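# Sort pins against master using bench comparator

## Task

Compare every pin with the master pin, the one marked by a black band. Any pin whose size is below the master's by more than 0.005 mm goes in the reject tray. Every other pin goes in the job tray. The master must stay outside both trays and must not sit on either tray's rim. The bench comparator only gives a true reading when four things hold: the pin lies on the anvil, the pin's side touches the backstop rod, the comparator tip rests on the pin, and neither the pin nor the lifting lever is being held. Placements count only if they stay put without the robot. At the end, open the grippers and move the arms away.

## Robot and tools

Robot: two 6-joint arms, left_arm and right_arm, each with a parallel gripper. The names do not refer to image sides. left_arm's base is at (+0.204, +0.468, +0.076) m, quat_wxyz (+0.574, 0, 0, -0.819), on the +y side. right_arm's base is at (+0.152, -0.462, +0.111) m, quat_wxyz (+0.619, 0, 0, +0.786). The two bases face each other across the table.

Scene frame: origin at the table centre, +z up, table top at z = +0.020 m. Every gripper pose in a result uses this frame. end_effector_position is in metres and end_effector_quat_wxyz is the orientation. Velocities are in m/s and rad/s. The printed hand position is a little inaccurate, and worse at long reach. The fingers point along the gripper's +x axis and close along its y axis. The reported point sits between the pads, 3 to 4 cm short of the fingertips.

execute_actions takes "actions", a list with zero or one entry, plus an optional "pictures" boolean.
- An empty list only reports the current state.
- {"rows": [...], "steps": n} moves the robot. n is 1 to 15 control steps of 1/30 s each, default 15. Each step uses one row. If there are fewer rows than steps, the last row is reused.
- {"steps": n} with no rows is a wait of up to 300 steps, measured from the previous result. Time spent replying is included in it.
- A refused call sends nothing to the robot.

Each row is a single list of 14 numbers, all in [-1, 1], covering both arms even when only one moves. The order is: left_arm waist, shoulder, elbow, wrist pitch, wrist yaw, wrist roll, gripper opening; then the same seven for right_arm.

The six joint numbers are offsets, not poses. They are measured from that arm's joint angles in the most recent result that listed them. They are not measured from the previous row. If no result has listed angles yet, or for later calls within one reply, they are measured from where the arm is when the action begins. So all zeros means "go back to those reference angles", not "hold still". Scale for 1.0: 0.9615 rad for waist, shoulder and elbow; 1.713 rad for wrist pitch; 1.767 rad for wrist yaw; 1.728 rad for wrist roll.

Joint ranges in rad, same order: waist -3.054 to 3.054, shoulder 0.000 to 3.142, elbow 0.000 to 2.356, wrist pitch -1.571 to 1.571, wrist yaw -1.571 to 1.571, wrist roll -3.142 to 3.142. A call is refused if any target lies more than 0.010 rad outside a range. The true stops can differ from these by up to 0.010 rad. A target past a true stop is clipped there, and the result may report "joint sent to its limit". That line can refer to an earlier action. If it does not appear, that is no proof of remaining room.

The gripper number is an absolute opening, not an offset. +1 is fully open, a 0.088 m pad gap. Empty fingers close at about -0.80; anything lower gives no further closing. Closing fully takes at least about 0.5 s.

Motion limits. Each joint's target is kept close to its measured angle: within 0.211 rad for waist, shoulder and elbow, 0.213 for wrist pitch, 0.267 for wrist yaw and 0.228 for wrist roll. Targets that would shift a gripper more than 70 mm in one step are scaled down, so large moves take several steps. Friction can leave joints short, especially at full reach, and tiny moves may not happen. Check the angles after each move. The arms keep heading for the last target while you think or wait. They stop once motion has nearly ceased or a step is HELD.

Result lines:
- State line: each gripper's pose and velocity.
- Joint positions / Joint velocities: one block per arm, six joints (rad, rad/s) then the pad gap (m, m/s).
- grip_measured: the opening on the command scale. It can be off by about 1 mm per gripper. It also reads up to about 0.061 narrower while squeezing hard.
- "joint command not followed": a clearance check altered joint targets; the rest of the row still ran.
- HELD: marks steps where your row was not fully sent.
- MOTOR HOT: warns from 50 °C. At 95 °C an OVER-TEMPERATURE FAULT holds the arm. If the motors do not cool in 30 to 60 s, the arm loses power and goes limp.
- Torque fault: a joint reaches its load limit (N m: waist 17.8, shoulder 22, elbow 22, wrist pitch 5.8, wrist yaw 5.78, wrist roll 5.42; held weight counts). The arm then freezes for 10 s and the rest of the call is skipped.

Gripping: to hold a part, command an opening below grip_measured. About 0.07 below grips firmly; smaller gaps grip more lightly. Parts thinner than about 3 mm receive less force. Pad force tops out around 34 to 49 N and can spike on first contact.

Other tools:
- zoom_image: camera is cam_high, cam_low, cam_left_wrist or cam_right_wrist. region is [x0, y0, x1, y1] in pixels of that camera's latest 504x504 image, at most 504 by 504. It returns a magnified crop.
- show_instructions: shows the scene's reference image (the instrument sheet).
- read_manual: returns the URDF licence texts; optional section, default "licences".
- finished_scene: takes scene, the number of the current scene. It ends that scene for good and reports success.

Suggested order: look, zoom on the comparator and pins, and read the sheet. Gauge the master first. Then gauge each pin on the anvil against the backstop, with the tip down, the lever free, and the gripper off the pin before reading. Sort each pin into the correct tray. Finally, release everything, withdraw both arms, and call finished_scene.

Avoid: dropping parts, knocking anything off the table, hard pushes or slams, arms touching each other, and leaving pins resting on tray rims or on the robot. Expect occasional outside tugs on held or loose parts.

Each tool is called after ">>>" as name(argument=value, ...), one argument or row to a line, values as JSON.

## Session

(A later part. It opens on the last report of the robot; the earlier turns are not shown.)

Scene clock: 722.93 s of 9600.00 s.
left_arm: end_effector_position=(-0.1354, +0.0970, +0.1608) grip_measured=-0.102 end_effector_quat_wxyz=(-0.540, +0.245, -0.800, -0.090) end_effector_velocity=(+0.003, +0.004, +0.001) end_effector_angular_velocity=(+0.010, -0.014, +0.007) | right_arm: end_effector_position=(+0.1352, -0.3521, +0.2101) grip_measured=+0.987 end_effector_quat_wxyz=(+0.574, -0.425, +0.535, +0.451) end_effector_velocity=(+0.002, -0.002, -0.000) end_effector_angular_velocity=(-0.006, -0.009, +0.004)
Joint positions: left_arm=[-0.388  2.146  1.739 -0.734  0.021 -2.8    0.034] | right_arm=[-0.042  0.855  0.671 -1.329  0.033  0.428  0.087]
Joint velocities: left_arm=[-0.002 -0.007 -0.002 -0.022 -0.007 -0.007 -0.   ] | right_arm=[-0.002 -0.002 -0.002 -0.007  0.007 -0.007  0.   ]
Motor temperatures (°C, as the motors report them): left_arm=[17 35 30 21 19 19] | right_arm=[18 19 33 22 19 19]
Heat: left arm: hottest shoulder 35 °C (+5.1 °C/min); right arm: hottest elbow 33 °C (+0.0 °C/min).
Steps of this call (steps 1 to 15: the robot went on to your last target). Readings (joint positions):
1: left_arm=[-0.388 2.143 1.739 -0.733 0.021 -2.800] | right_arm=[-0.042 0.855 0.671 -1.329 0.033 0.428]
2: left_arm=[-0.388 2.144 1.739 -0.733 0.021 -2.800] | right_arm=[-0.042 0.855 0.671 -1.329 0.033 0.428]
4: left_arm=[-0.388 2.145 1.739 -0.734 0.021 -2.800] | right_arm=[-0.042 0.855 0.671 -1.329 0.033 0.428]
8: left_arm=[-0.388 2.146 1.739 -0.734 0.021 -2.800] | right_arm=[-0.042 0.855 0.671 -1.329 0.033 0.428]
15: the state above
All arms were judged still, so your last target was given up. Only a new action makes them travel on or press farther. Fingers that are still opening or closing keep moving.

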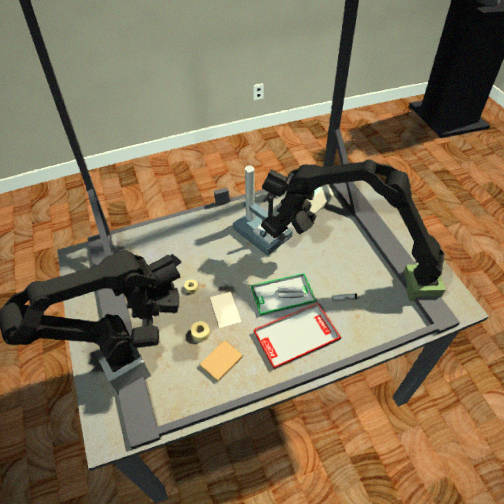

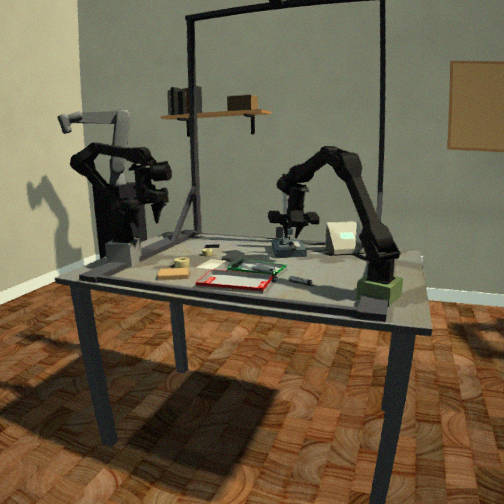

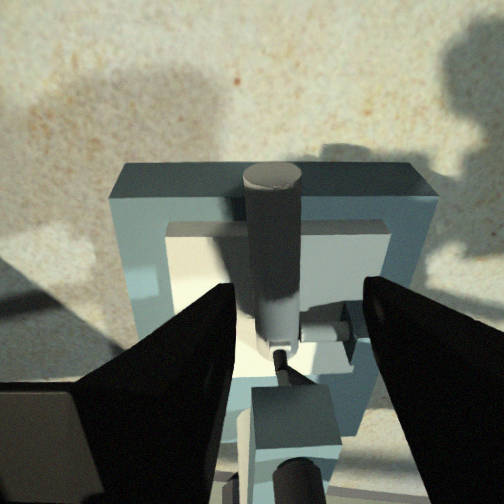

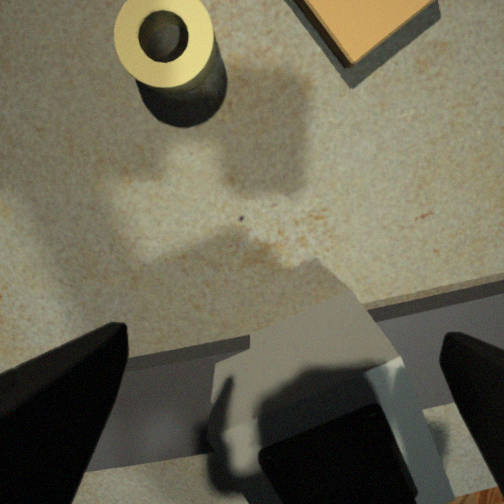

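>>> execute_actions(
  actions=[
    {"rows":[[-0.004,0.03,0.017,-0.006,0,0,-0.12,0,0,0,0,0,0,1],[-0.006,0.03,0.017,-0.006,0,0,-0.13,0,0,0,0,0,0,1],[-0.006,0.065,0.036,-0.013,0,0,-0.15,0,0,0,0,0,0,1],[-0.006,0.065,0.036,-0.013,0,0,-0.15,0,0,0,0,0,0,1],[-0.006,0.065,0.036,-0.013,0,0,-0.15,0,0,0,0,0,0,1],[-0.006,0.106,0.057,-0.022,0,0,-0.15,0,0,0,0,0,0,1]],"steps":15},
  ],
  pictures=false,
)

>>> execute_actions(
  actions=[
    {"steps":10},
  ],
)

Scene clock: 729.50 s of 9600.00 s.
left_arm: end_effector_position=(-0.1365, +0.0978, +0.1257) grip_measured=-0.148 end_effector_quat_wxyz=(-0.572, +0.229, -0.781, -0.108) end_effector_velocity=(-0.005, -0.010, +0.015) end_effector_angular_velocity=(-0.034, +0.025, +0.012) | right_arm: end_effector_position=(+0.1352, -0.3521, +0.2101) grip_measured=+0.987 end_effector_quat_wxyz=(+0.574, -0.425, +0.535, +0.451) end_effector_velocity=(-0.003, -0.003, -0.001) end_effector_angular_velocity=(-0.016, +0.019, +0.006)
Joint positions: left_arm=[-0.39   2.241  1.782 -0.769  0.021 -2.8    0.032] | right_arm=[-0.042  0.855  0.671 -1.329  0.033  0.428  0.087]
Joint velocities: left_arm=[ 0.002 -0.002  0.046 -0.007 -0.007 -0.007 -0.   ] | right_arm=[-0.002  0.002 -0.002 -0.007 -0.022 -0.007 -0.   ]
Motor temperatures (°C, as the motors report them): left_arm=[17 35 30 21 19 19] | right_arm=[18 19 33 22 19 19]
Heat: left arm: hottest shoulder 35 °C (+6.0 °C/min); right arm: hottest elbow 33 °C (+0.0 °C/min).
Steps of this call (steps 1 to 90: nothing new was sent; then 3.07 s passed at rest; steps 91 to 105: all 15 steps of this action). Readings (joint positions):
91: left_arm=[-0.388 2.148 1.741 -0.736 0.021 -2.800] | right_arm=[-0.042 0.855 0.671 -1.329 0.033 0.428]
92: left_arm=[-0.388 2.151 1.744 -0.737 0.021 -2.800] | right_arm=[-0.042 0.855 0.671 -1.329 0.033 0.428]
94: left_arm=[-0.389 2.168 1.757 -0.745 0.021 -2.800] | right_arm=[-0.042 0.855 0.671 -1.329 0.033 0.428]
98: left_arm=[-0.390 2.214 1.779 -0.759 0.021 -2.800] | right_arm=[-0.042 0.855 0.671 -1.329 0.033 0.428]
105: the state above

Scene clock: 729.83 s of 9600.00 s.
left_arm: end_effector_position=(-0.1373, +0.0969, +0.1272) grip_measured=-0.148 end_effector_quat_wxyz=(-0.570, +0.230, -0.782, -0.107) end_effector_velocity=(+0.002, +0.003, -0.002) end_effector_angular_velocity=(+0.003, -0.015, -0.007) | right_arm: end_effector_position=(+0.1352, -0.3521, +0.2101) grip_measured=+0.987 end_effector_quat_wxyz=(+0.574, -0.425, +0.535, +0.451) end_effector_velocity=(-0.002, -0.005, +0.001) end_effector_angular_velocity=(-0.016, +0.019, +0.006)
Joint positions: left_arm=[-0.39   2.241  1.786 -0.769  0.021 -2.8    0.032] | right_arm=[-0.042  0.855  0.671 -1.329  0.033  0.428  0.087]
Joint velocities: left_arm=[-0.002 -0.002 -0.007 -0.007 -0.007  0.007  0.   ] | right_arm=[-0.002 -0.007  0.002 -0.022 -0.022 -0.007 -0.   ]
Motor temperatures (°C, as the motors report them): left_arm=[17 35 30 21 19 19] | right_arm=[18 19 33 22 19 19]
Heat: left arm: hottest shoulder 35 °C (+6.1 °C/min); right arm: hottest elbow 33 °C (+0.0 °C/min).
Steps of this call (steps 1 to 10: the robot went on to your last target). Readings (joint positions):
1: left_arm=[-0.390 2.241 1.784 -0.769 0.021 -2.800] | right_arm=[-0.042 0.855 0.671 -1.329 0.033 0.428]
2: left_arm=[-0.390 2.241 1.786 -0.769 0.021 -2.800] | right_arm=[-0.042 0.855 0.671 -1.329 0.033 0.428]
4: left_arm=[-0.390 2.241 1.786 -0.769 0.021 -2.800] | right_arm=[-0.042 0.855 0.671 -1.329 0.033 0.428]
8: left_arm=[-0.390 2.241 1.786 -0.769 0.021 -2.800] | right_arm=[-0.042 0.855 0.671 -1.329 0.033 0.428]
10: the state above

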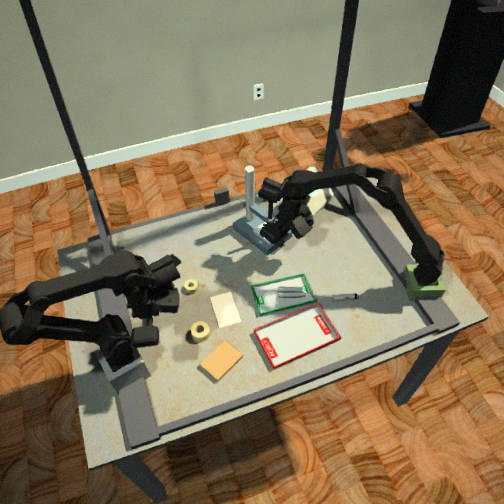

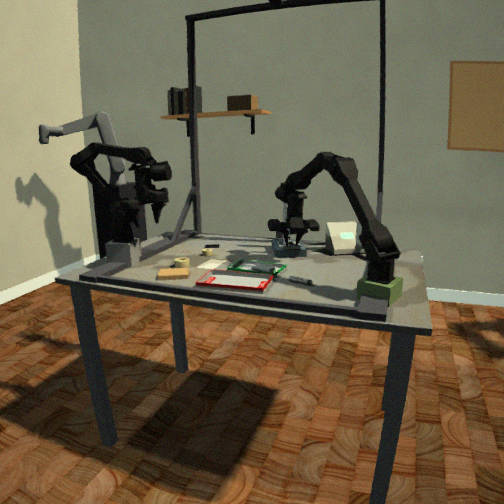

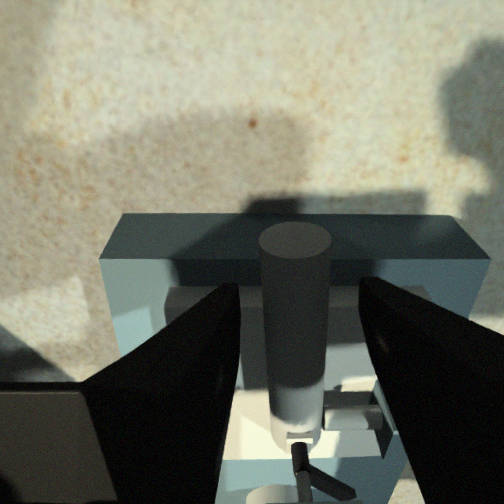

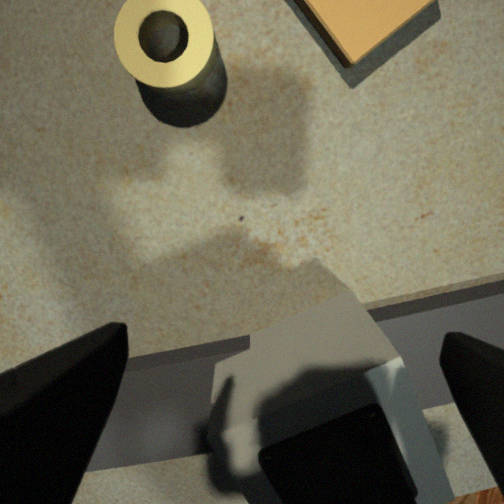

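Fine. Close, slide out, lift.

>>> execute_actions(
  actions=[
    {"rows":[[0,0,0,0,0,0,-0.25,0,0,0,0,0,0,1],[-0.003,0,0,0,0,0,-0.35,0,0,0,0,0,0,1],[-0.005,0,0,0,0,0,-0.4,0,0,0,0,0,0,1],[-0.005,0,0,0,0,0,-0.44,0,0,0,0,0,0,1],[-0.005,0,0,0,0,0,-0.48,0,0,0,0,0,0,1],[-0.005,0,0,0,0,0,-0.52,0,0,0,0,0,0,1],[-0.005,0,0,0,0,0,-0.58,0,0,0,0,0,0,1],[-0.005,0,0,0,0,0,-0.7,0,0,0,0,0,0,1],[-0.005,0,0,0,0,0,-0.8,0,0,0,0,0,0,1]],"steps":15},
  ],
  pictures=false,
)

>>> execute_actions(
  actions=[
    {"rows":[[-0.015,0,0,0,0,0,-0.8,0,0,0,0,0,0,1],[-0.025,0,0,0,0,-0.005,-0.8,0,0,0,0,0,0,1],[-0.035,0,0,0,0,-0.008,-0.8,0,0,0,0,0,0,1],[-0.045,0,0,0,0,-0.011,-0.8,0,0,0,0,0,0,1],[-0.055,0,0,0,0,-0.014,-0.8,0,0,0,0,0,0,1],[-0.065,0,0,0,0,-0.017,-0.8,0,0,0,0,0,0,1],[-0.075,0,0,0,0,-0.02,-0.8,0,0,0,0,0,0,1],[-0.075,0,0,0,0,-0.02,-0.8,0,0,0,0,0,0,1],[-0.075,0,0,0,0,-0.02,-0.8,0,0,0,0,0,0,1],[-0.075,-0.04,0,0,0,-0.02,-0.8,0,0,0,0,0,0,1],[-0.075,-0.04,0,0,0,-0.02,-0.8,0,0,0,0,0,0,1],[-0.075,-0.09,0,0,0,-0.02,-0.8,0,0,0,0,0,0,1]],"steps":15},
  ],
  pictures=false,
)

>>> execute_actions(
  actions=[
    {"steps":8},
  ],
)

Scene clock: 741.47 s of 9600.00 s.
left_arm: end_effector_position=(-0.1377, +0.0976, +0.1271) grip_measured=-0.507 end_effector_quat_wxyz=(-0.570, +0.229, -0.782, -0.106) end_effector_velocity=(-0.004, -0.004, +0.004) end_effector_angular_velocity=(-0.032, +0.005, +0.007) | right_arm: end_effector_position=(+0.1352, -0.3521, +0.2101) grip_measured=+0.987 end_effector_quat_wxyz=(+0.574, -0.425, +0.535, +0.451) end_effector_velocity=(-0.001, +0.002, +0.001) end_effector_angular_velocity=(+0.015, +0.010, +0.005)
Joint positions: left_arm=[-0.392  2.241  1.786 -0.77   0.021 -2.8    0.014] | right_arm=[-0.042  0.855  0.671 -1.329  0.033  0.428  0.087]
Joint velocities: left_arm=[-0.007 -0.002  0.002  0.022 -0.022 -0.007  0.   ] | right_arm=[-0.002 -0.007  0.002  0.007 -0.007 -0.007 -0.   ]
Motor temperatures (°C, as the motors report them): left_arm=[17 36 31 20 19 19] | right_arm=[18 19 33 22 19 19]
Heat: left arm: hottest shoulder 36 °C (+5.0 °C/min); right arm: hottest elbow 33 °C (+0.0 °C/min).
Steps of this call (steps 1 to 15: the robot went on to your last target; steps 16 to 90: nothing new was sent; then 8.13 s passed at rest; steps 91 to 105: all 15 steps of this action). Readings (joint positions):
91: left_arm=[-0.390 2.241 1.786 -0.769 0.021 -2.800] | right_arm=[-0.042 0.855 0.671 -1.329 0.033 0.428]
92: left_arm=[-0.390 2.241 1.786 -0.769 0.021 -2.800] | right_arm=[-0.042 0.855 0.671 -1.329 0.033 0.428]
94: left_arm=[-0.391 2.241 1.786 -0.769 0.021 -2.800] | right_arm=[-0.042 0.855 0.671 -1.329 0.033 0.428]
98: left_arm=[-0.392 2.241 1.786 -0.770 0.021 -2.800] | right_arm=[-0.042 0.855 0.671 -1.329 0.033 0.428]
105: the state above

Scene clock: 741.97 s of 9600.00 s.
left_arm: end_effector_position=(-0.1648, +0.1234, +0.1475) grip_measured=-0.507 end_effector_quat_wxyz=(-0.557, +0.215, -0.797, -0.088) end_effector_velocity=(-0.003, -0.010, +0.170) end_effector_angular_velocity=(-0.225, +0.260, +0.030) | right_arm: end_effector_position=(+0.1352, -0.3521, +0.2101) grip_measured=+0.987 end_effector_quat_wxyz=(+0.574, -0.425, +0.535, +0.451) end_effector_velocity=(-0.000, -0.002, -0.001) end_effector_angular_velocity=(-0.008, +0.006, -0.009)
Joint positions: left_arm=[-0.467  2.197  1.784 -0.772  0.018 -2.829  0.014] | right_arm=[-0.042  0.855  0.671 -1.329  0.033  0.428  0.087]
Joint velocities: left_arm=[ 0.012 -0.354 -0.002 -0.007  0.007 -0.022 -0.   ] | right_arm=[-0.002 -0.002 -0.002 -0.007 -0.007  0.007  0.   ]
Motor temperatures (°C, as the motors report them): left_arm=[17 36 31 20 19 19] | right_arm=[18 19 33 22 19 19]
Heat: left arm: hottest shoulder 36 °C (+5.0 °C/min); right arm: hottest elbow 33 °C (+0.0 °C/min).
Steps of this call (steps 1 to 15: all 15 steps of this action). Readings (joint positions):
1: left_arm=[-0.392 2.241 1.786 -0.770 0.021 -2.800] | right_arm=[-0.042 0.855 0.671 -1.329 0.033 0.428]
2: left_arm=[-0.394 2.241 1.786 -0.770 0.019 -2.800] | right_arm=[-0.042 0.855 0.671 -1.329 0.033 0.428]
4: left_arm=[-0.401 2.241 1.786 -0.770 0.015 -2.806] | right_arm=[-0.042 0.855 0.671 -1.329 0.033 0.428]
8: left_arm=[-0.436 2.241 1.786 -0.770 0.015 -2.823] | right_arm=[-0.042 0.855 0.671 -1.329 0.033 0.428]
15: the state above

Scene clock: 742.23 s of 9600.00 s.
left_arm: end_effector_position=(-0.1653, +0.1227, +0.1654) grip_measured=-0.507 end_effector_quat_wxyz=(-0.544, +0.221, -0.805, -0.081) end_effector_velocity=(+0.001, +0.001, +0.001) end_effector_angular_velocity=(+0.008, +0.003, +0.034) | right_arm: end_effector_position=(+0.1352, -0.3521, +0.2101) grip_measured=+0.987 end_effector_quat_wxyz=(+0.574, -0.425, +0.535, +0.451) end_effector_velocity=(-0.000, -0.002, -0.001) end_effector_angular_velocity=(-0.009, +0.005, +0.005)
Joint positions: left_arm=[-0.467  2.16   1.784 -0.772  0.018 -2.829  0.014] | right_arm=[-0.042  0.855  0.671 -1.329  0.033  0.428  0.087]
Joint velocities: left_arm=[-0.002 -0.002  0.002 -0.007 -0.007 -0.037 -0.   ] | right_arm=[-0.002 -0.002 -0.002 -0.007 -0.007 -0.007 -0.   ]
Motor temperatures (°C, as the motors report them): left_arm=[17 36 31 20 19 19] | right_arm=[18 19 33 22 19 19]
Heat: left arm: hottest shoulder 36 °C (+5.0 °C/min); right arm: hottest elbow 33 °C (+0.0 °C/min).
Steps of this call (steps 1 to 8: the robot went on to your last target). Readings (joint positions):
1: left_arm=[-0.467 2.186 1.784 -0.772 0.018 -2.829] | right_arm=[-0.042 0.855 0.671 -1.329 0.033 0.428]
2: left_arm=[-0.467 2.176 1.784 -0.772 0.018 -2.829] | right_arm=[-0.042 0.855 0.671 -1.329 0.033 0.428]
4: left_arm=[-0.467 2.163 1.784 -0.772 0.018 -2.829] | right_arm=[-0.042 0.855 0.671 -1.329 0.033 0.428]
8: the state above

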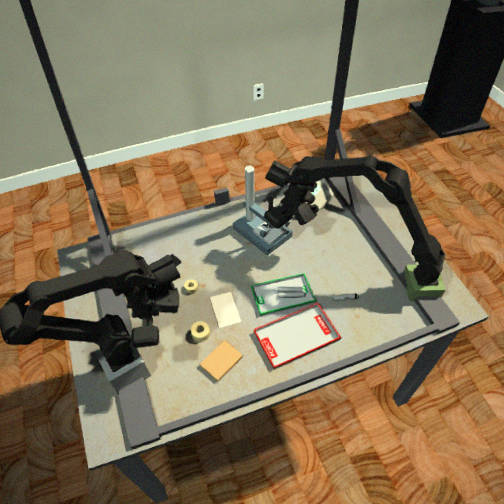

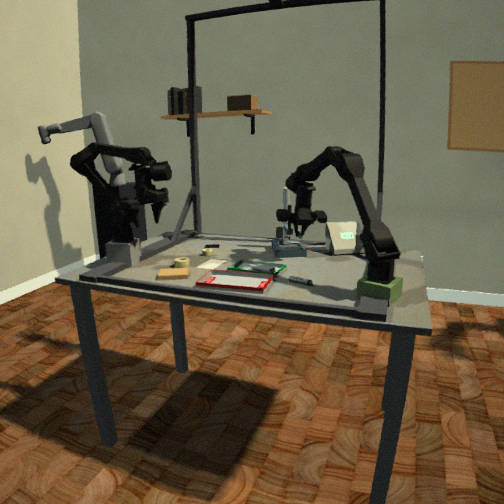

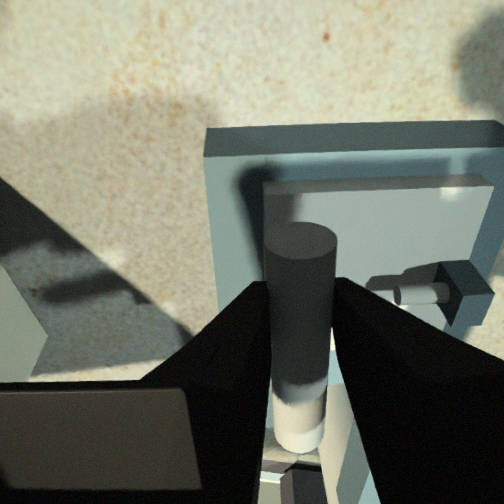

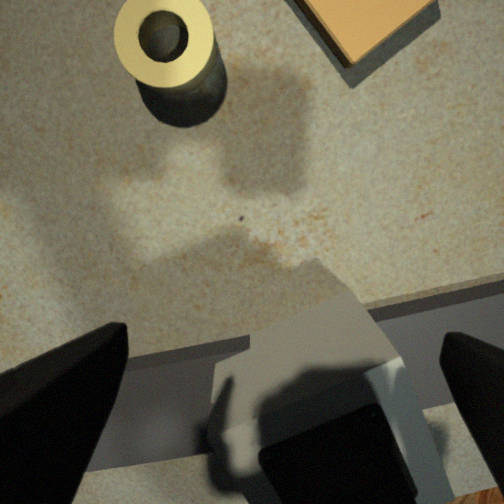

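>>> execute_actions(
  actions=[
    {"rows":[[0,-0.16,-0.25,0.05,0,-0.05,-0.8,0,0,0,0,0,0,1],[0,-0.16,-0.25,0.05,0,-0.05,-0.8,0,0,0,0,0,0,1],[0,-0.32,-0.535,0.1,0,-0.1,-0.8,0,0,0,0,0,0,1]],"steps":15},
  ],
  pictures=false,
)

>>> execute_actions(
  actions=[
    {"steps":8},
  ],
  pictures=false,
)

>>> execute_actions(
  actions=[
    {"rows":[[0.2,0,0,0.03,0,-0.03,-0.8,0,0,0,0,0,0,1],[0.2,0,0,0.03,0,-0.03,-0.8,0,0,0,0,0,0,1],[0.2,0,0,0.03,0,-0.03,-0.8,0,0,0,0,0,0,1],[0.42,0.03,-0.07,0.08,0,-0.07,-0.8,0,0,0,0,0,0,1]],"steps":15},
  ],
  pictures=false,
)

>>> execute_actions(
  actions=[
    {"steps":15},
  ],
)

Scene clock: 749.57 s of 9600.00 s.
left_arm: end_effector_position=(-0.0973, +0.1869, +0.1437) grip_measured=-0.507 end_effector_quat_wxyz=(-0.541, +0.260, -0.784, -0.156) end_effector_velocity=(-0.010, -0.012, +0.007) end_effector_angular_velocity=(-0.064, +0.050, +0.026) | right_arm: end_effector_position=(+0.1352, -0.3521, +0.2101) grip_measured=+0.987 end_effector_quat_wxyz=(+0.574, -0.425, +0.535, +0.451) end_effector_velocity=(-0.000, -0.002, -0.001) end_effector_angular_velocity=(-0.009, +0.005, +0.005)
Joint positions: left_arm=[-0.467  1.86   1.273 -0.608  0.018 -2.996  0.014] | right_arm=[-0.042  0.855  0.671 -1.329  0.033  0.428  0.087]
Joint velocities: left_arm=[-0.002 -0.002 -0.002  0.081 -0.022 -0.022 -0.   ] | right_arm=[-0.002 -0.002 -0.002 -0.007 -0.007 -0.007 -0.   ]
Motor temperatures (°C, as the motors report them): left_arm=[17 38 31 20 19 19] | right_arm=[18 19 33 22 19 19]
Heat: left arm: hottest shoulder 38 °C (+5.0 °C/min); right arm: hottest elbow 33 °C (+0.0 °C/min).
Steps of this call (steps 1 to 30: the robot went on to your last target; steps 31 to 90: nothing new was sent; then 3.83 s passed at rest; steps 91 to 105: all 15 steps of this action). Readings (joint positions):
91: left_arm=[-0.467 2.136 1.742 -0.729 0.018 -2.850] | right_arm=[-0.042 0.855 0.671 -1.329 0.033 0.428]
92: left_arm=[-0.467 2.105 1.684 -0.711 0.018 -2.872] | right_arm=[-0.042 0.855 0.671 -1.329 0.033 0.428]
94: left_arm=[-0.467 2.005 1.547 -0.671 0.018 -2.939] | right_arm=[-0.042 0.855 0.671 -1.329 0.033 0.428]
98: left_arm=[-0.467 1.865 1.343 -0.623 0.018 -2.985] | right_arm=[-0.042 0.855 0.671 -1.329 0.033 0.428]
105: the state above

Scene clock: 749.83 s of 9600.00 s.
left_arm: end_effector_position=(-0.0980, +0.1862, +0.1441) grip_measured=-0.507 end_effector_quat_wxyz=(-0.539, +0.261, -0.786, -0.155) end_effector_velocity=(+0.003, -0.000, -0.000) end_effector_angular_velocity=(-0.012, -0.021, -0.001) | right_arm: end_effector_position=(+0.1352, -0.3521, +0.2101) grip_measured=+0.987 end_effector_quat_wxyz=(+0.574, -0.425, +0.535, +0.451) end_effector_velocity=(-0.002, -0.003, -0.001) end_effector_angular_velocity=(-0.011, +0.021, -0.013)
Joint positions: left_arm=[-0.467  1.86   1.273 -0.603  0.018 -2.997  0.014] | right_arm=[-0.042  0.855  0.671 -1.329  0.033  0.428  0.087]
Joint velocities: left_arm=[-0.002 -0.002 -0.002 -0.007 -0.022  0.007 -0.   ] | right_arm=[-0.007 -0.002 -0.002 -0.007 -0.022  0.007  0.   ]
Motor temperatures (°C, as the motors report them): left_arm=[17 37 31 20 19 19] | right_arm=[18 19 33 22 19 19]
Heat: left arm: hottest shoulder 37 °C (+4.0 °C/min); right arm: hottest elbow 33 °C (+0.0 °C/min).
Steps of this call (steps 1 to 8: the robot went on to your last target). Readings (joint positions):
1: left_arm=[-0.467 1.860 1.273 -0.605 0.018 -2.997] | right_arm=[-0.042 0.855 0.671 -1.329 0.033 0.428]
2: left_arm=[-0.467 1.860 1.273 -0.603 0.018 -2.997] | right_arm=[-0.042 0.855 0.671 -1.329 0.033 0.428]
4: left_arm=[-0.467 1.860 1.273 -0.603 0.018 -2.997] | right_arm=[-0.042 0.855 0.671 -1.329 0.033 0.428]
8: the state above

Scene clock: 750.33 s of 9600.00 s.
left_arm: end_effector_position=(+0.0371, +0.0837, +0.1237) grip_measured=-0.507 end_effector_quat_wxyz=(-0.459, +0.450, -0.708, -0.292) end_effector_velocity=(-0.037, +0.004, +0.005) end_effector_angular_velocity=(-0.044, +0.051, -0.065) | right_arm: end_effector_position=(+0.1352, -0.3521, +0.2101) grip_measured=+0.987 end_effector_quat_wxyz=(+0.574, -0.425, +0.535, +0.451) end_effector_velocity=(-0.000, -0.002, -0.001) end_effector_angular_velocity=(-0.009, +0.004, +0.020)
Joint positions: left_arm=[-0.059  1.888  1.209 -0.472  0.012 -3.112  0.014] | right_arm=[-0.042  0.855  0.671 -1.329  0.033  0.428  0.087]
Joint velocities: left_arm=[-0.076 -0.002 -0.007  0.066  0.022 -0.022 -0.   ] | right_arm=[-0.002 -0.002 -0.002 -0.007 -0.007 -0.022 -0.   ]
Motor temperatures (°C, as the motors report them): left_arm=[17 37 30 20 19 19] | right_arm=[18 19 33 22 19 19]
Heat: left arm: hottest shoulder 37 °C (+4.0 °C/min); right arm: hottest elbow 33 °C (+0.0 °C/min).
Steps of this call (steps 1 to 15: all 15 steps of this action). Readings (joint positions):
1: left_arm=[-0.453 1.860 1.273 -0.597 0.031 -3.008] | right_arm=[-0.042 0.855 0.671 -1.329 0.033 0.428]
2: left_arm=[-0.419 1.860 1.273 -0.584 0.036 -3.020] | right_arm=[-0.042 0.855 0.671 -1.329 0.033 0.428]
4: left_arm=[-0.328 1.862 1.265 -0.547 0.028 -3.046] | right_arm=[-0.042 0.855 0.671 -1.329 0.033 0.428]
8: left_arm=[-0.129 1.873 1.233 -0.488 0.019 -3.096] | right_arm=[-0.042 0.855 0.671 -1.329 0.033 0.428]
15: the state above

Scene clock: 750.83 s of 9600.00 s.
left_arm: end_effector_position=(+0.0356, +0.0837, +0.1239) grip_measured=-0.507 end_effector_quat_wxyz=(-0.459, +0.450, -0.709, -0.291) end_effector_velocity=(+0.001, +0.002, -0.000) end_effector_angular_velocity=(+0.005, -0.006, +0.007) | right_arm: end_effector_position=(+0.1352, -0.3521, +0.2101) grip_measured=+0.987 end_effector_quat_wxyz=(+0.574, -0.425, +0.535, +0.451) end_effector_velocity=(-0.000, -0.002, -0.001) end_effector_angular_velocity=(-0.014, +0.004, +0.005)
Joint positions: left_arm=[-0.062  1.888  1.209 -0.47   0.013 -3.113  0.014] | right_arm=[-0.042  0.855  0.671 -1.329  0.033  0.428  0.087]
Joint velocities: left_arm=[-0.002 -0.002 -0.002 -0.007 -0.007 -0.007 -0.   ] | right_arm=[-0.002  0.002 -0.002 -0.007 -0.007 -0.007  0.   ]
Motor temperatures (°C, as the motors report them): left_arm=[17 37 30 20 19 19] | right_arm=[18 19 33 22 19 19]
Heat: left arm: hottest shoulder 37 °C (+4.0 °C/min); right arm: hottest elbow 33 °C (+0.0 °C/min).
Steps of this call (steps 1 to 15: the robot went on to your last target). Readings (joint positions):
1: left_arm=[-0.061 1.888 1.209 -0.470 0.013 -3.112] | right_arm=[-0.042 0.855 0.671 -1.329 0.033 0.428]
2: left_arm=[-0.062 1.888 1.209 -0.470 0.013 -3.112] | right_arm=[-0.042 0.855 0.671 -1.329 0.033 0.428]
4: left_arm=[-0.062 1.888 1.209 -0.470 0.013 -3.113] | right_arm=[-0.042 0.855 0.671 -1.329 0.033 0.428]
8: left_arm=[-0.062 1.888 1.209 -0.470 0.013 -3.113] | right_arm=[-0.042 0.855 0.671 -1.329 0.033 0.428]
15: the state above
All arms were judged still, so your last target was given up. Only a new action makes them travel on or press farther. Fingers that are still opening or closing keep moving.

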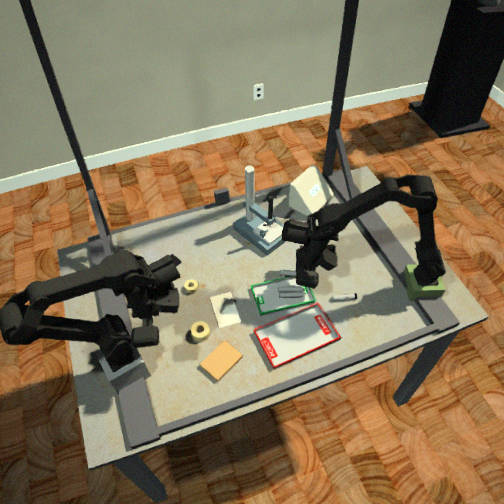

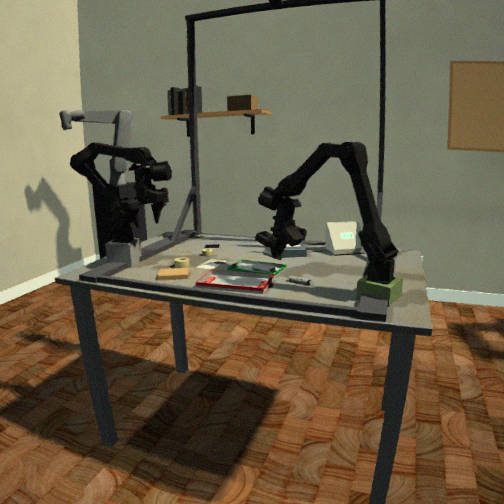

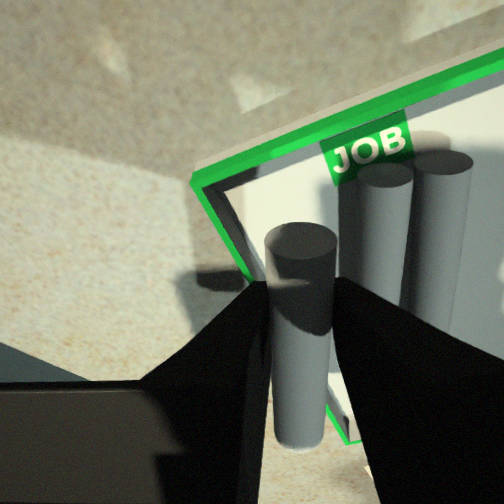

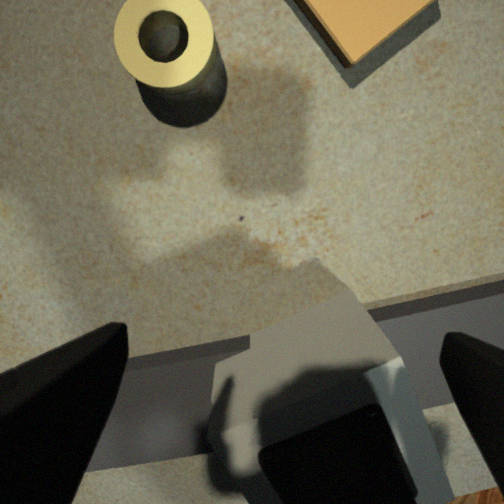

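>>> execute_actions(
  actions=[
    {"rows":[[0.07,0,0,0,0,0,-0.8,0,0,0,0,0,0,1],[0.13,0,0,0,0,0,-0.8,0,0,0,0,0,0,1],[0.195,0.02,0,0.01,0,0,-0.8,0,0,0,0,0,0,1]],"steps":15},
  ],
)

Scene clock: 756.47 s of 9600.00 s.
left_arm: end_effector_position=(+0.1110, +0.0571, +0.1195) grip_measured=-0.507 end_effector_quat_wxyz=(-0.431, +0.516, -0.662, -0.332) end_effector_velocity=(+0.000, +0.000, +0.003) end_effector_angular_velocity=(-0.005, -0.009, -0.006) | right_arm: end_effector_position=(+0.1352, -0.3521, +0.2101) grip_measured=+0.987 end_effector_quat_wxyz=(+0.574, -0.425, +0.535, +0.451) end_effector_velocity=(+0.002, -0.002, -0.000) end_effector_angular_velocity=(-0.001, -0.008, -0.000)
Joint positions: left_arm=[ 0.126  1.901  1.209 -0.457  0.008 -3.113  0.014] | right_arm=[-0.042  0.855  0.671 -1.329  0.033  0.428  0.087]
Joint velocities: left_arm=[-0.002 -0.007  0.002 -0.007 -0.007  0.007 -0.   ] | right_arm=[-0.007 -0.007 -0.002 -0.007  0.007 -0.007 -0.   ]
Motor temperatures (°C, as the motors report them): left_arm=[17 37 30 20 19 19] | right_arm=[18 19 33 22 19 19]
Heat: left arm: hottest shoulder 37 °C (+3.0 °C/min); right arm: hottest elbow 33 °C (+0.0 °C/min).
Steps of this call (steps 1 to 90: nothing new was sent; then 2.13 s passed at rest; steps 91 to 105: all 15 steps of this action). Readings (joint positions):
91: left_arm=[-0.057 1.888 1.209 -0.470 0.018 -3.113] | right_arm=[-0.042 0.855 0.671 -1.329 0.033 0.428]
92: left_arm=[-0.040 1.888 1.209 -0.470 0.023 -3.113] | right_arm=[-0.042 0.855 0.671 -1.329 0.033 0.428]
94: left_arm=[0.031 1.891 1.209 -0.464 0.023 -3.113] | right_arm=[-0.042 0.855 0.671 -1.329 0.033 0.428]
98: left_arm=[0.134 1.900 1.209 -0.457 0.007 -3.113] | right_arm=[-0.042 0.855 0.671 -1.329 0.033 0.428]
105: the state above

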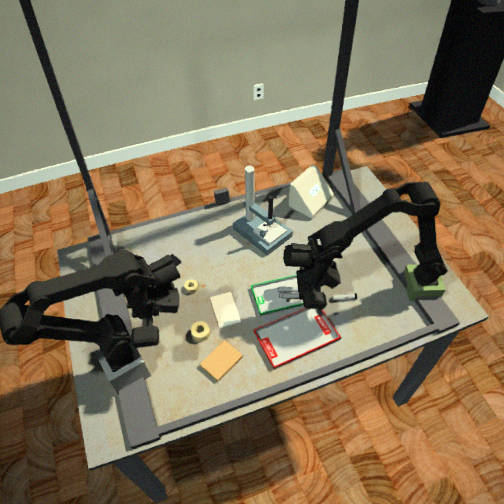

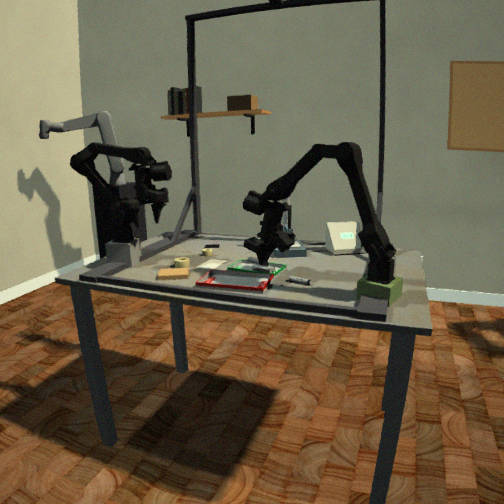

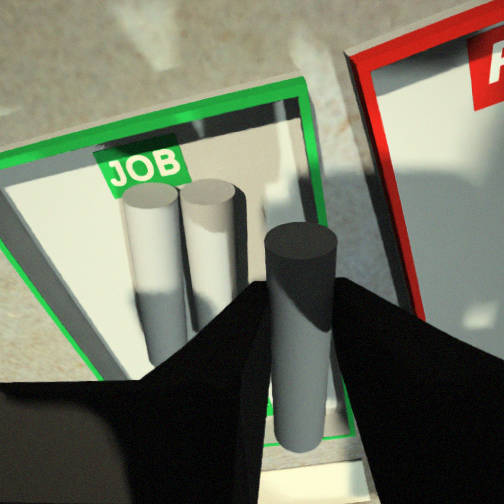

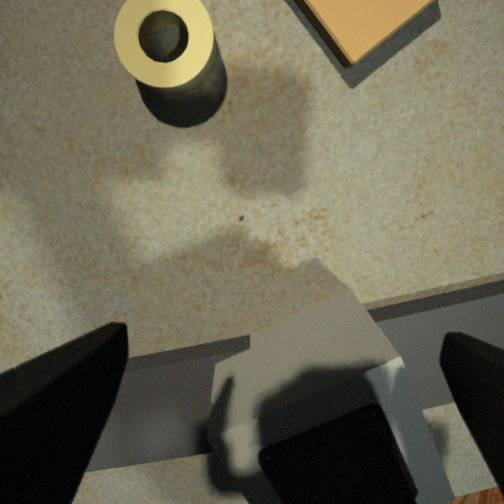

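>>> execute_actions(
  actions=[
    {"rows":[[-0.01,0.02,0,0.01,0,-0.005,-0.8,0,0,0,0,0,0,1],[-0.02,0.03,0,0.015,0,-0.012,-0.8,0,0,0,0,0,0,1],[-0.02,0.045,0,0.025,0,-0.012,-0.8,0,0,0,0,0,0,1],[-0.02,0.06,0,0.035,0,-0.012,-0.8,0,0,0,0,0,0,1]],"steps":15},
  ],
)

Scene clock: 764.47 s of 9600.00 s.
left_arm: end_effector_position=(+0.1023, +0.0515, +0.1019) grip_measured=-0.507 end_effector_quat_wxyz=(-0.429, +0.514, -0.664, -0.333) end_effector_velocity=(+0.001, +0.002, +0.002) end_effector_angular_velocity=(-0.000, -0.011, +0.022) | right_arm: end_effector_position=(+0.1352, -0.3521, +0.2101) grip_measured=+0.987 end_effector_quat_wxyz=(+0.574, -0.425, +0.535, +0.451) end_effector_velocity=(+0.000, -0.002, -0.001) end_effector_angular_velocity=(-0.009, +0.005, +0.000)
Joint positions: left_arm=[ 0.11   1.957  1.209 -0.401  0.008 -3.128  0.014] | right_arm=[-0.042  0.855  0.671 -1.329  0.033  0.428  0.087]
Joint velocities: left_arm=[-0.007 -0.007 -0.002 -0.007 -0.022 -0.022 -0.   ] | right_arm=[-0.007 -0.002 -0.002 -0.007 -0.007 -0.007 -0.   ]
Motor temperatures (°C, as the motors report them): left_arm=[17 36 30 20 19 19] | right_arm=[18 19 33 22 19 19]
Heat: left arm: hottest shoulder 36 °C (+1.0 °C/min); right arm: hottest elbow 33 °C (+0.0 °C/min).
Steps of this call (steps 1 to 15: the robot went on to your last target; steps 16 to 90: nothing new was sent; then 4.50 s passed at rest; steps 91 to 105: all 15 steps of this action). Readings (joint positions):
91: left_arm=[0.126 1.904 1.209 -0.456 0.008 -3.113] | right_arm=[-0.042 0.855 0.671 -1.329 0.033 0.428]
92: left_arm=[0.125 1.907 1.209 -0.449 0.008 -3.116] | right_arm=[-0.042 0.855 0.671 -1.329 0.033 0.428]
94: left_arm=[0.117 1.922 1.209 -0.428 0.008 -3.123] | right_arm=[-0.042 0.855 0.671 -1.329 0.033 0.428]
98: left_arm=[0.110 1.952 1.209 -0.411 0.008 -3.127] | right_arm=[-0.042 0.855 0.671 -1.329 0.033 0.428]
105: the state above

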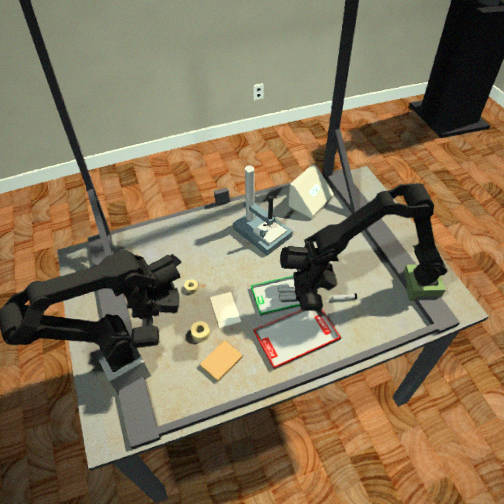

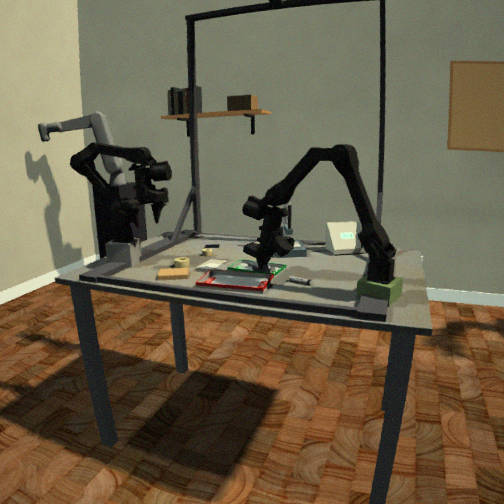

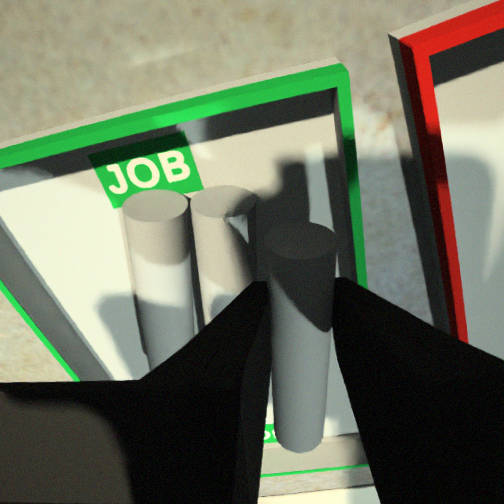

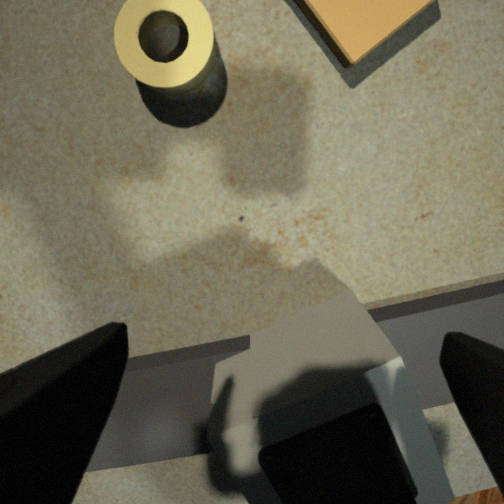

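>>> execute_actions(
  actions=[
    {"rows":[[0.006,0.012,0,0.006,0,0,-0.8,0,0,0,0,0,0,1],[0.012,0.024,0,0.012,0,0,-0.8,0,0,0,0,0,0,1],[0.012,0.036,0,0.02,0,0,-0.8,0,0,0,0,0,0,1],[0.012,0.045,0,0.026,0,0,-0.8,0,0,0,0,0,0,1]],"steps":15},
  ],
)

Scene clock: 768.63 s of 9600.00 s.
left_arm: end_effector_position=(+0.1042, +0.0463, +0.0902) grip_measured=-0.507 end_effector_quat_wxyz=(-0.427, +0.516, -0.663, -0.335) end_effector_velocity=(+0.001, +0.002, -0.000) end_effector_angular_velocity=(+0.005, -0.011, -0.006) | right_arm: end_effector_position=(+0.1352, -0.3521, +0.2101) grip_measured=+0.987 end_effector_quat_wxyz=(+0.574, -0.425, +0.535, +0.451) end_effector_velocity=(+0.003, -0.006, -0.002) end_effector_angular_velocity=(-0.030, -0.014, +0.004)
Joint positions: left_arm=[ 0.117  1.994  1.209 -0.362  0.01  -3.129  0.014] | right_arm=[-0.042  0.855  0.671 -1.329  0.033  0.428  0.087]
Joint velocities: left_arm=[-0.002 -0.002 -0.002 -0.007 -0.007  0.007  0.   ] | right_arm=[-0.002  0.002 -0.007 -0.022  0.007 -0.007  0.   ]
Motor temperatures (°C, as the motors report them): left_arm=[17 36 30 20 19 19] | right_arm=[18 19 33 22 19 19]
Heat: left arm: hottest shoulder 36 °C (+1.0 °C/min); right arm: hottest elbow 33 °C (+0.0 °C/min).
Steps of this call (steps 1 to 15: the robot went on to your last target; steps 16 to 90: nothing new was sent; then 0.67 s passed at rest; steps 91 to 105: all 15 steps of this action). Readings (joint positions):
91: left_arm=[0.110 1.957 1.209 -0.401 0.008 -3.129] | right_arm=[-0.042 0.855 0.671 -1.329 0.033 0.428]
92: left_arm=[0.110 1.960 1.209 -0.398 0.008 -3.129] | right_arm=[-0.042 0.855 0.671 -1.329 0.033 0.428]
94: left_arm=[0.113 1.971 1.209 -0.378 0.008 -3.129] | right_arm=[-0.042 0.855 0.671 -1.329 0.033 0.428]
98: left_arm=[0.117 1.992 1.209 -0.366 0.010 -3.129] | right_arm=[-0.042 0.855 0.671 -1.329 0.033 0.428]
105: the state above

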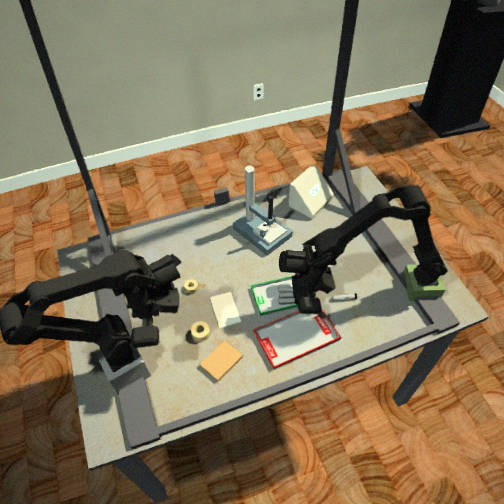

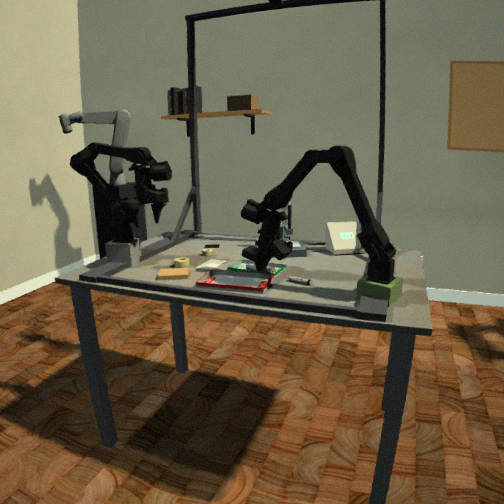

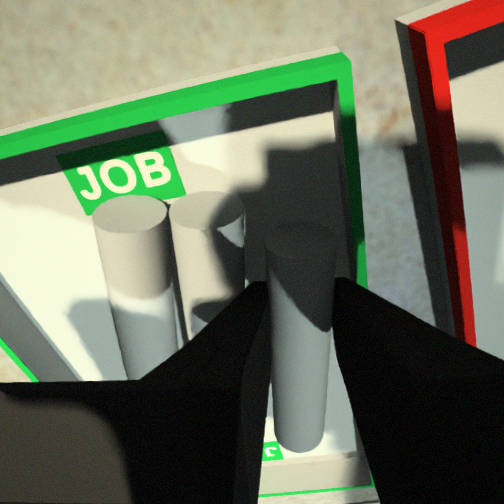

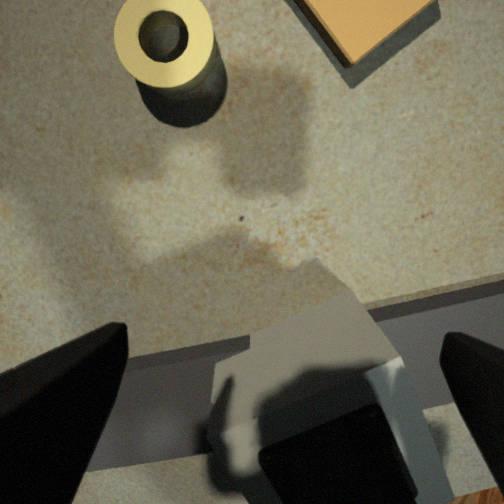

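Lower slightly, release, lift.

>>> execute_actions(
  actions=[
    {"rows":[[0,0.008,0,0.005,0,0,-0.8,0,0,0,0,0,0,1],[0,0.014,0,0.008,0,0,-0.8,0,0,0,0,0,0,1],[0,0.014,0,0.008,0,0,-0.6,0,0,0,0,0,0,1],[0,0.014,0,0.008,0,0,-0.52,0,0,0,0,0,0,1],[0,0.014,0,0.008,0,0,-0.49,0,0,0,0,0,0,1],[0,0.014,0,0.008,0,0,-0.46,0,0,0,0,0,0,1],[0,0.014,0,0.008,0,0,-0.43,0,0,0,0,0,0,1],[0,0.014,0,0.008,0,0,-0.4,0,0,0,0,0,0,1],[0,0.014,0,0.008,0,0,-0.36,0,0,0,0,0,0,1]],"steps":15},
  ],
  pictures=false,
)

>>> execute_actions(
  actions=[
    {"rows":[[0,-0.03,0,-0.015,0,0,-0.36,0,0,0,0,0,0,1],[0,-0.06,0,-0.03,0,0,-0.36,0,0,0,0,0,0,1],[0,-0.06,0,-0.03,0,0,-0.36,0,0,0,0,0,0,1],[0,-0.12,0,-0.05,0,0,-0.36,0,0,0,0,0,0,1],[0,-0.12,0,-0.05,0,0,-0.36,0,0,0,0,0,0,1],[0,-0.2,0,-0.08,0,0,-0.36,0,0,0,0,0,0,1]],"steps":15},
  ],
)

Scene clock: 777.83 s of 9600.00 s.
left_arm: end_effector_position=(+0.1022, +0.0451, +0.0890) grip_measured=-0.370 end_effector_quat_wxyz=(-0.425, +0.515, -0.665, -0.334) end_effector_velocity=(-0.002, +0.002, -0.000) end_effector_angular_velocity=(+0.005, -0.011, -0.011) | right_arm: end_effector_position=(+0.1352, -0.3521, +0.2101) grip_measured=+0.987 end_effector_quat_wxyz=(+0.574, -0.425, +0.535, +0.451) end_effector_velocity=(+0.001, +0.001, -0.000) end_effector_angular_velocity=(+0.008, -0.007, +0.019)
Joint positions: left_arm=[ 0.114  1.999  1.209 -0.351  0.012 -3.129  0.021] | right_arm=[-0.042  0.855  0.671 -1.329  0.033  0.428  0.087]
Joint velocities: left_arm=[-0.007 -0.002 -0.002 -0.007 -0.007  0.007  0.005] | right_arm=[-0.002 -0.002 -0.002  0.007  0.007 -0.022 -0.   ]
Motor temperatures (°C, as the motors report them): left_arm=[17 36 30 21 19 19] | right_arm=[18 19 33 22 19 19]
Heat: left arm: hottest shoulder 36 °C (+1.0 °C/min); right arm: hottest elbow 33 °C (+0.0 °C/min).
Steps of this call (steps 1 to 15: the robot went on to your last target; steps 16 to 90: nothing new was sent; then 5.70 s passed at rest; steps 91 to 105: all 15 steps of this action). Readings (joint positions):
91: left_arm=[0.117 1.994 1.209 -0.361 0.010 -3.129] | right_arm=[-0.042 0.855 0.671 -1.329 0.033 0.428]
92: left_arm=[0.117 1.995 1.209 -0.359 0.010 -3.129] | right_arm=[-0.042 0.855 0.671 -1.329 0.033 0.428]
94: left_arm=[0.117 1.997 1.209 -0.354 0.010 -3.129] | right_arm=[-0.042 0.855 0.671 -1.329 0.033 0.428]
98: left_arm=[0.117 1.999 1.209 -0.353 0.010 -3.129] | right_arm=[-0.042 0.855 0.671 -1.329 0.033 0.428]
105: the state above

Scene clock: 778.33 s of 9600.00 s.
left_arm: end_effector_position=(+0.1050, +0.0585, +0.1579) grip_measured=-0.362 end_effector_quat_wxyz=(-0.403, +0.526, -0.679, -0.315) end_effector_velocity=(+0.006, +0.017, -0.029) end_effector_angular_velocity=(+0.111, -0.029, +0.012) | right_arm: end_effector_position=(+0.1352, -0.3521, +0.2101) grip_measured=+0.987 end_effector_quat_wxyz=(+0.574, -0.425, +0.535, +0.451) end_effector_velocity=(-0.000, -0.005, -0.001) end_effector_angular_velocity=(-0.023, +0.002, +0.010)
Joint positions: left_arm=[ 0.113  1.803  1.214 -0.486  0.012 -3.129  0.021] | right_arm=[-0.042  0.855  0.671 -1.329  0.033  0.428  0.087]
Joint velocities: left_arm=[ 0.002  0.037 -0.027 -0.051 -0.007 -0.007 -0.   ] | right_arm=[ 0.002 -0.002 -0.002 -0.022 -0.007 -0.007 -0.   ]
Motor temperatures (°C, as the motors report them): left_arm=[17 36 30 21 19 19] | right_arm=[18 19 33 22 19 19]
Heat: left arm: hottest shoulder 36 °C (+1.0 °C/min); right arm: hottest elbow 33 °C (+0.0 °C/min).
Steps of this call (steps 1 to 15: all 15 steps of this action). Readings (joint positions):
1: left_arm=[0.114 1.997 1.209 -0.352 0.012 -3.129] | right_arm=[-0.042 0.855 0.671 -1.329 0.033 0.428]
2: left_arm=[0.113 1.990 1.209 -0.362 0.012 -3.129] | right_arm=[-0.042 0.855 0.671 -1.329 0.033 0.428]
4: left_arm=[0.113 1.964 1.209 -0.396 0.012 -3.129] | right_arm=[-0.042 0.855 0.671 -1.329 0.033 0.428]
8: left_arm=[0.113 1.862 1.208 -0.464 0.012 -3.129] | right_arm=[-0.042 0.855 0.671 -1.329 0.033 0.428]
15: the state above

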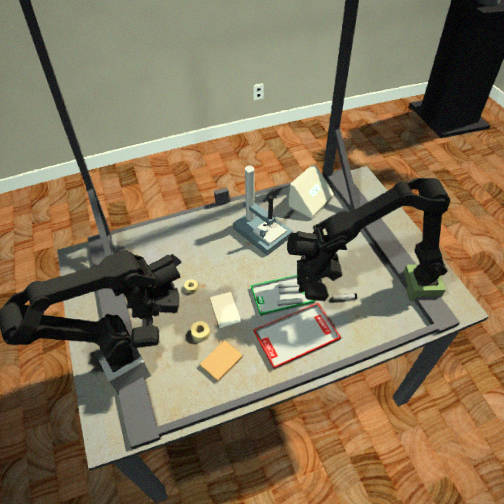

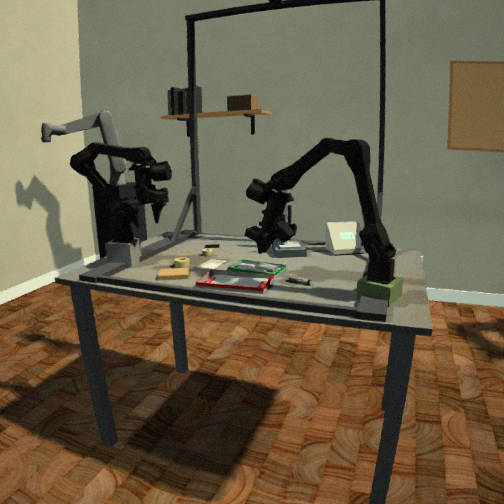

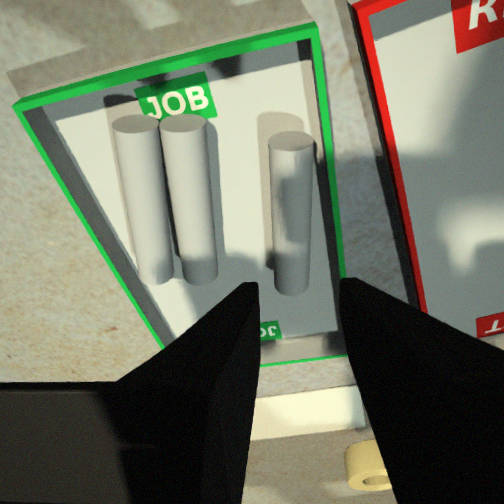

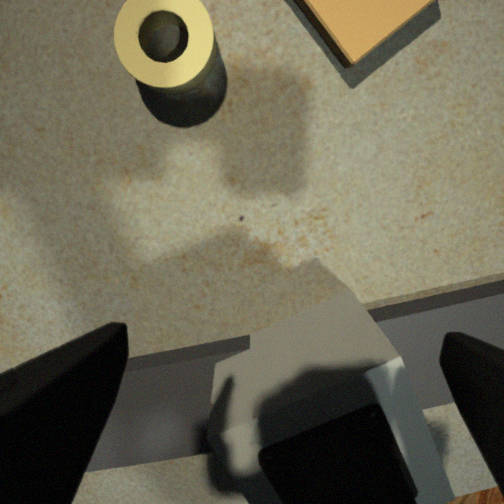

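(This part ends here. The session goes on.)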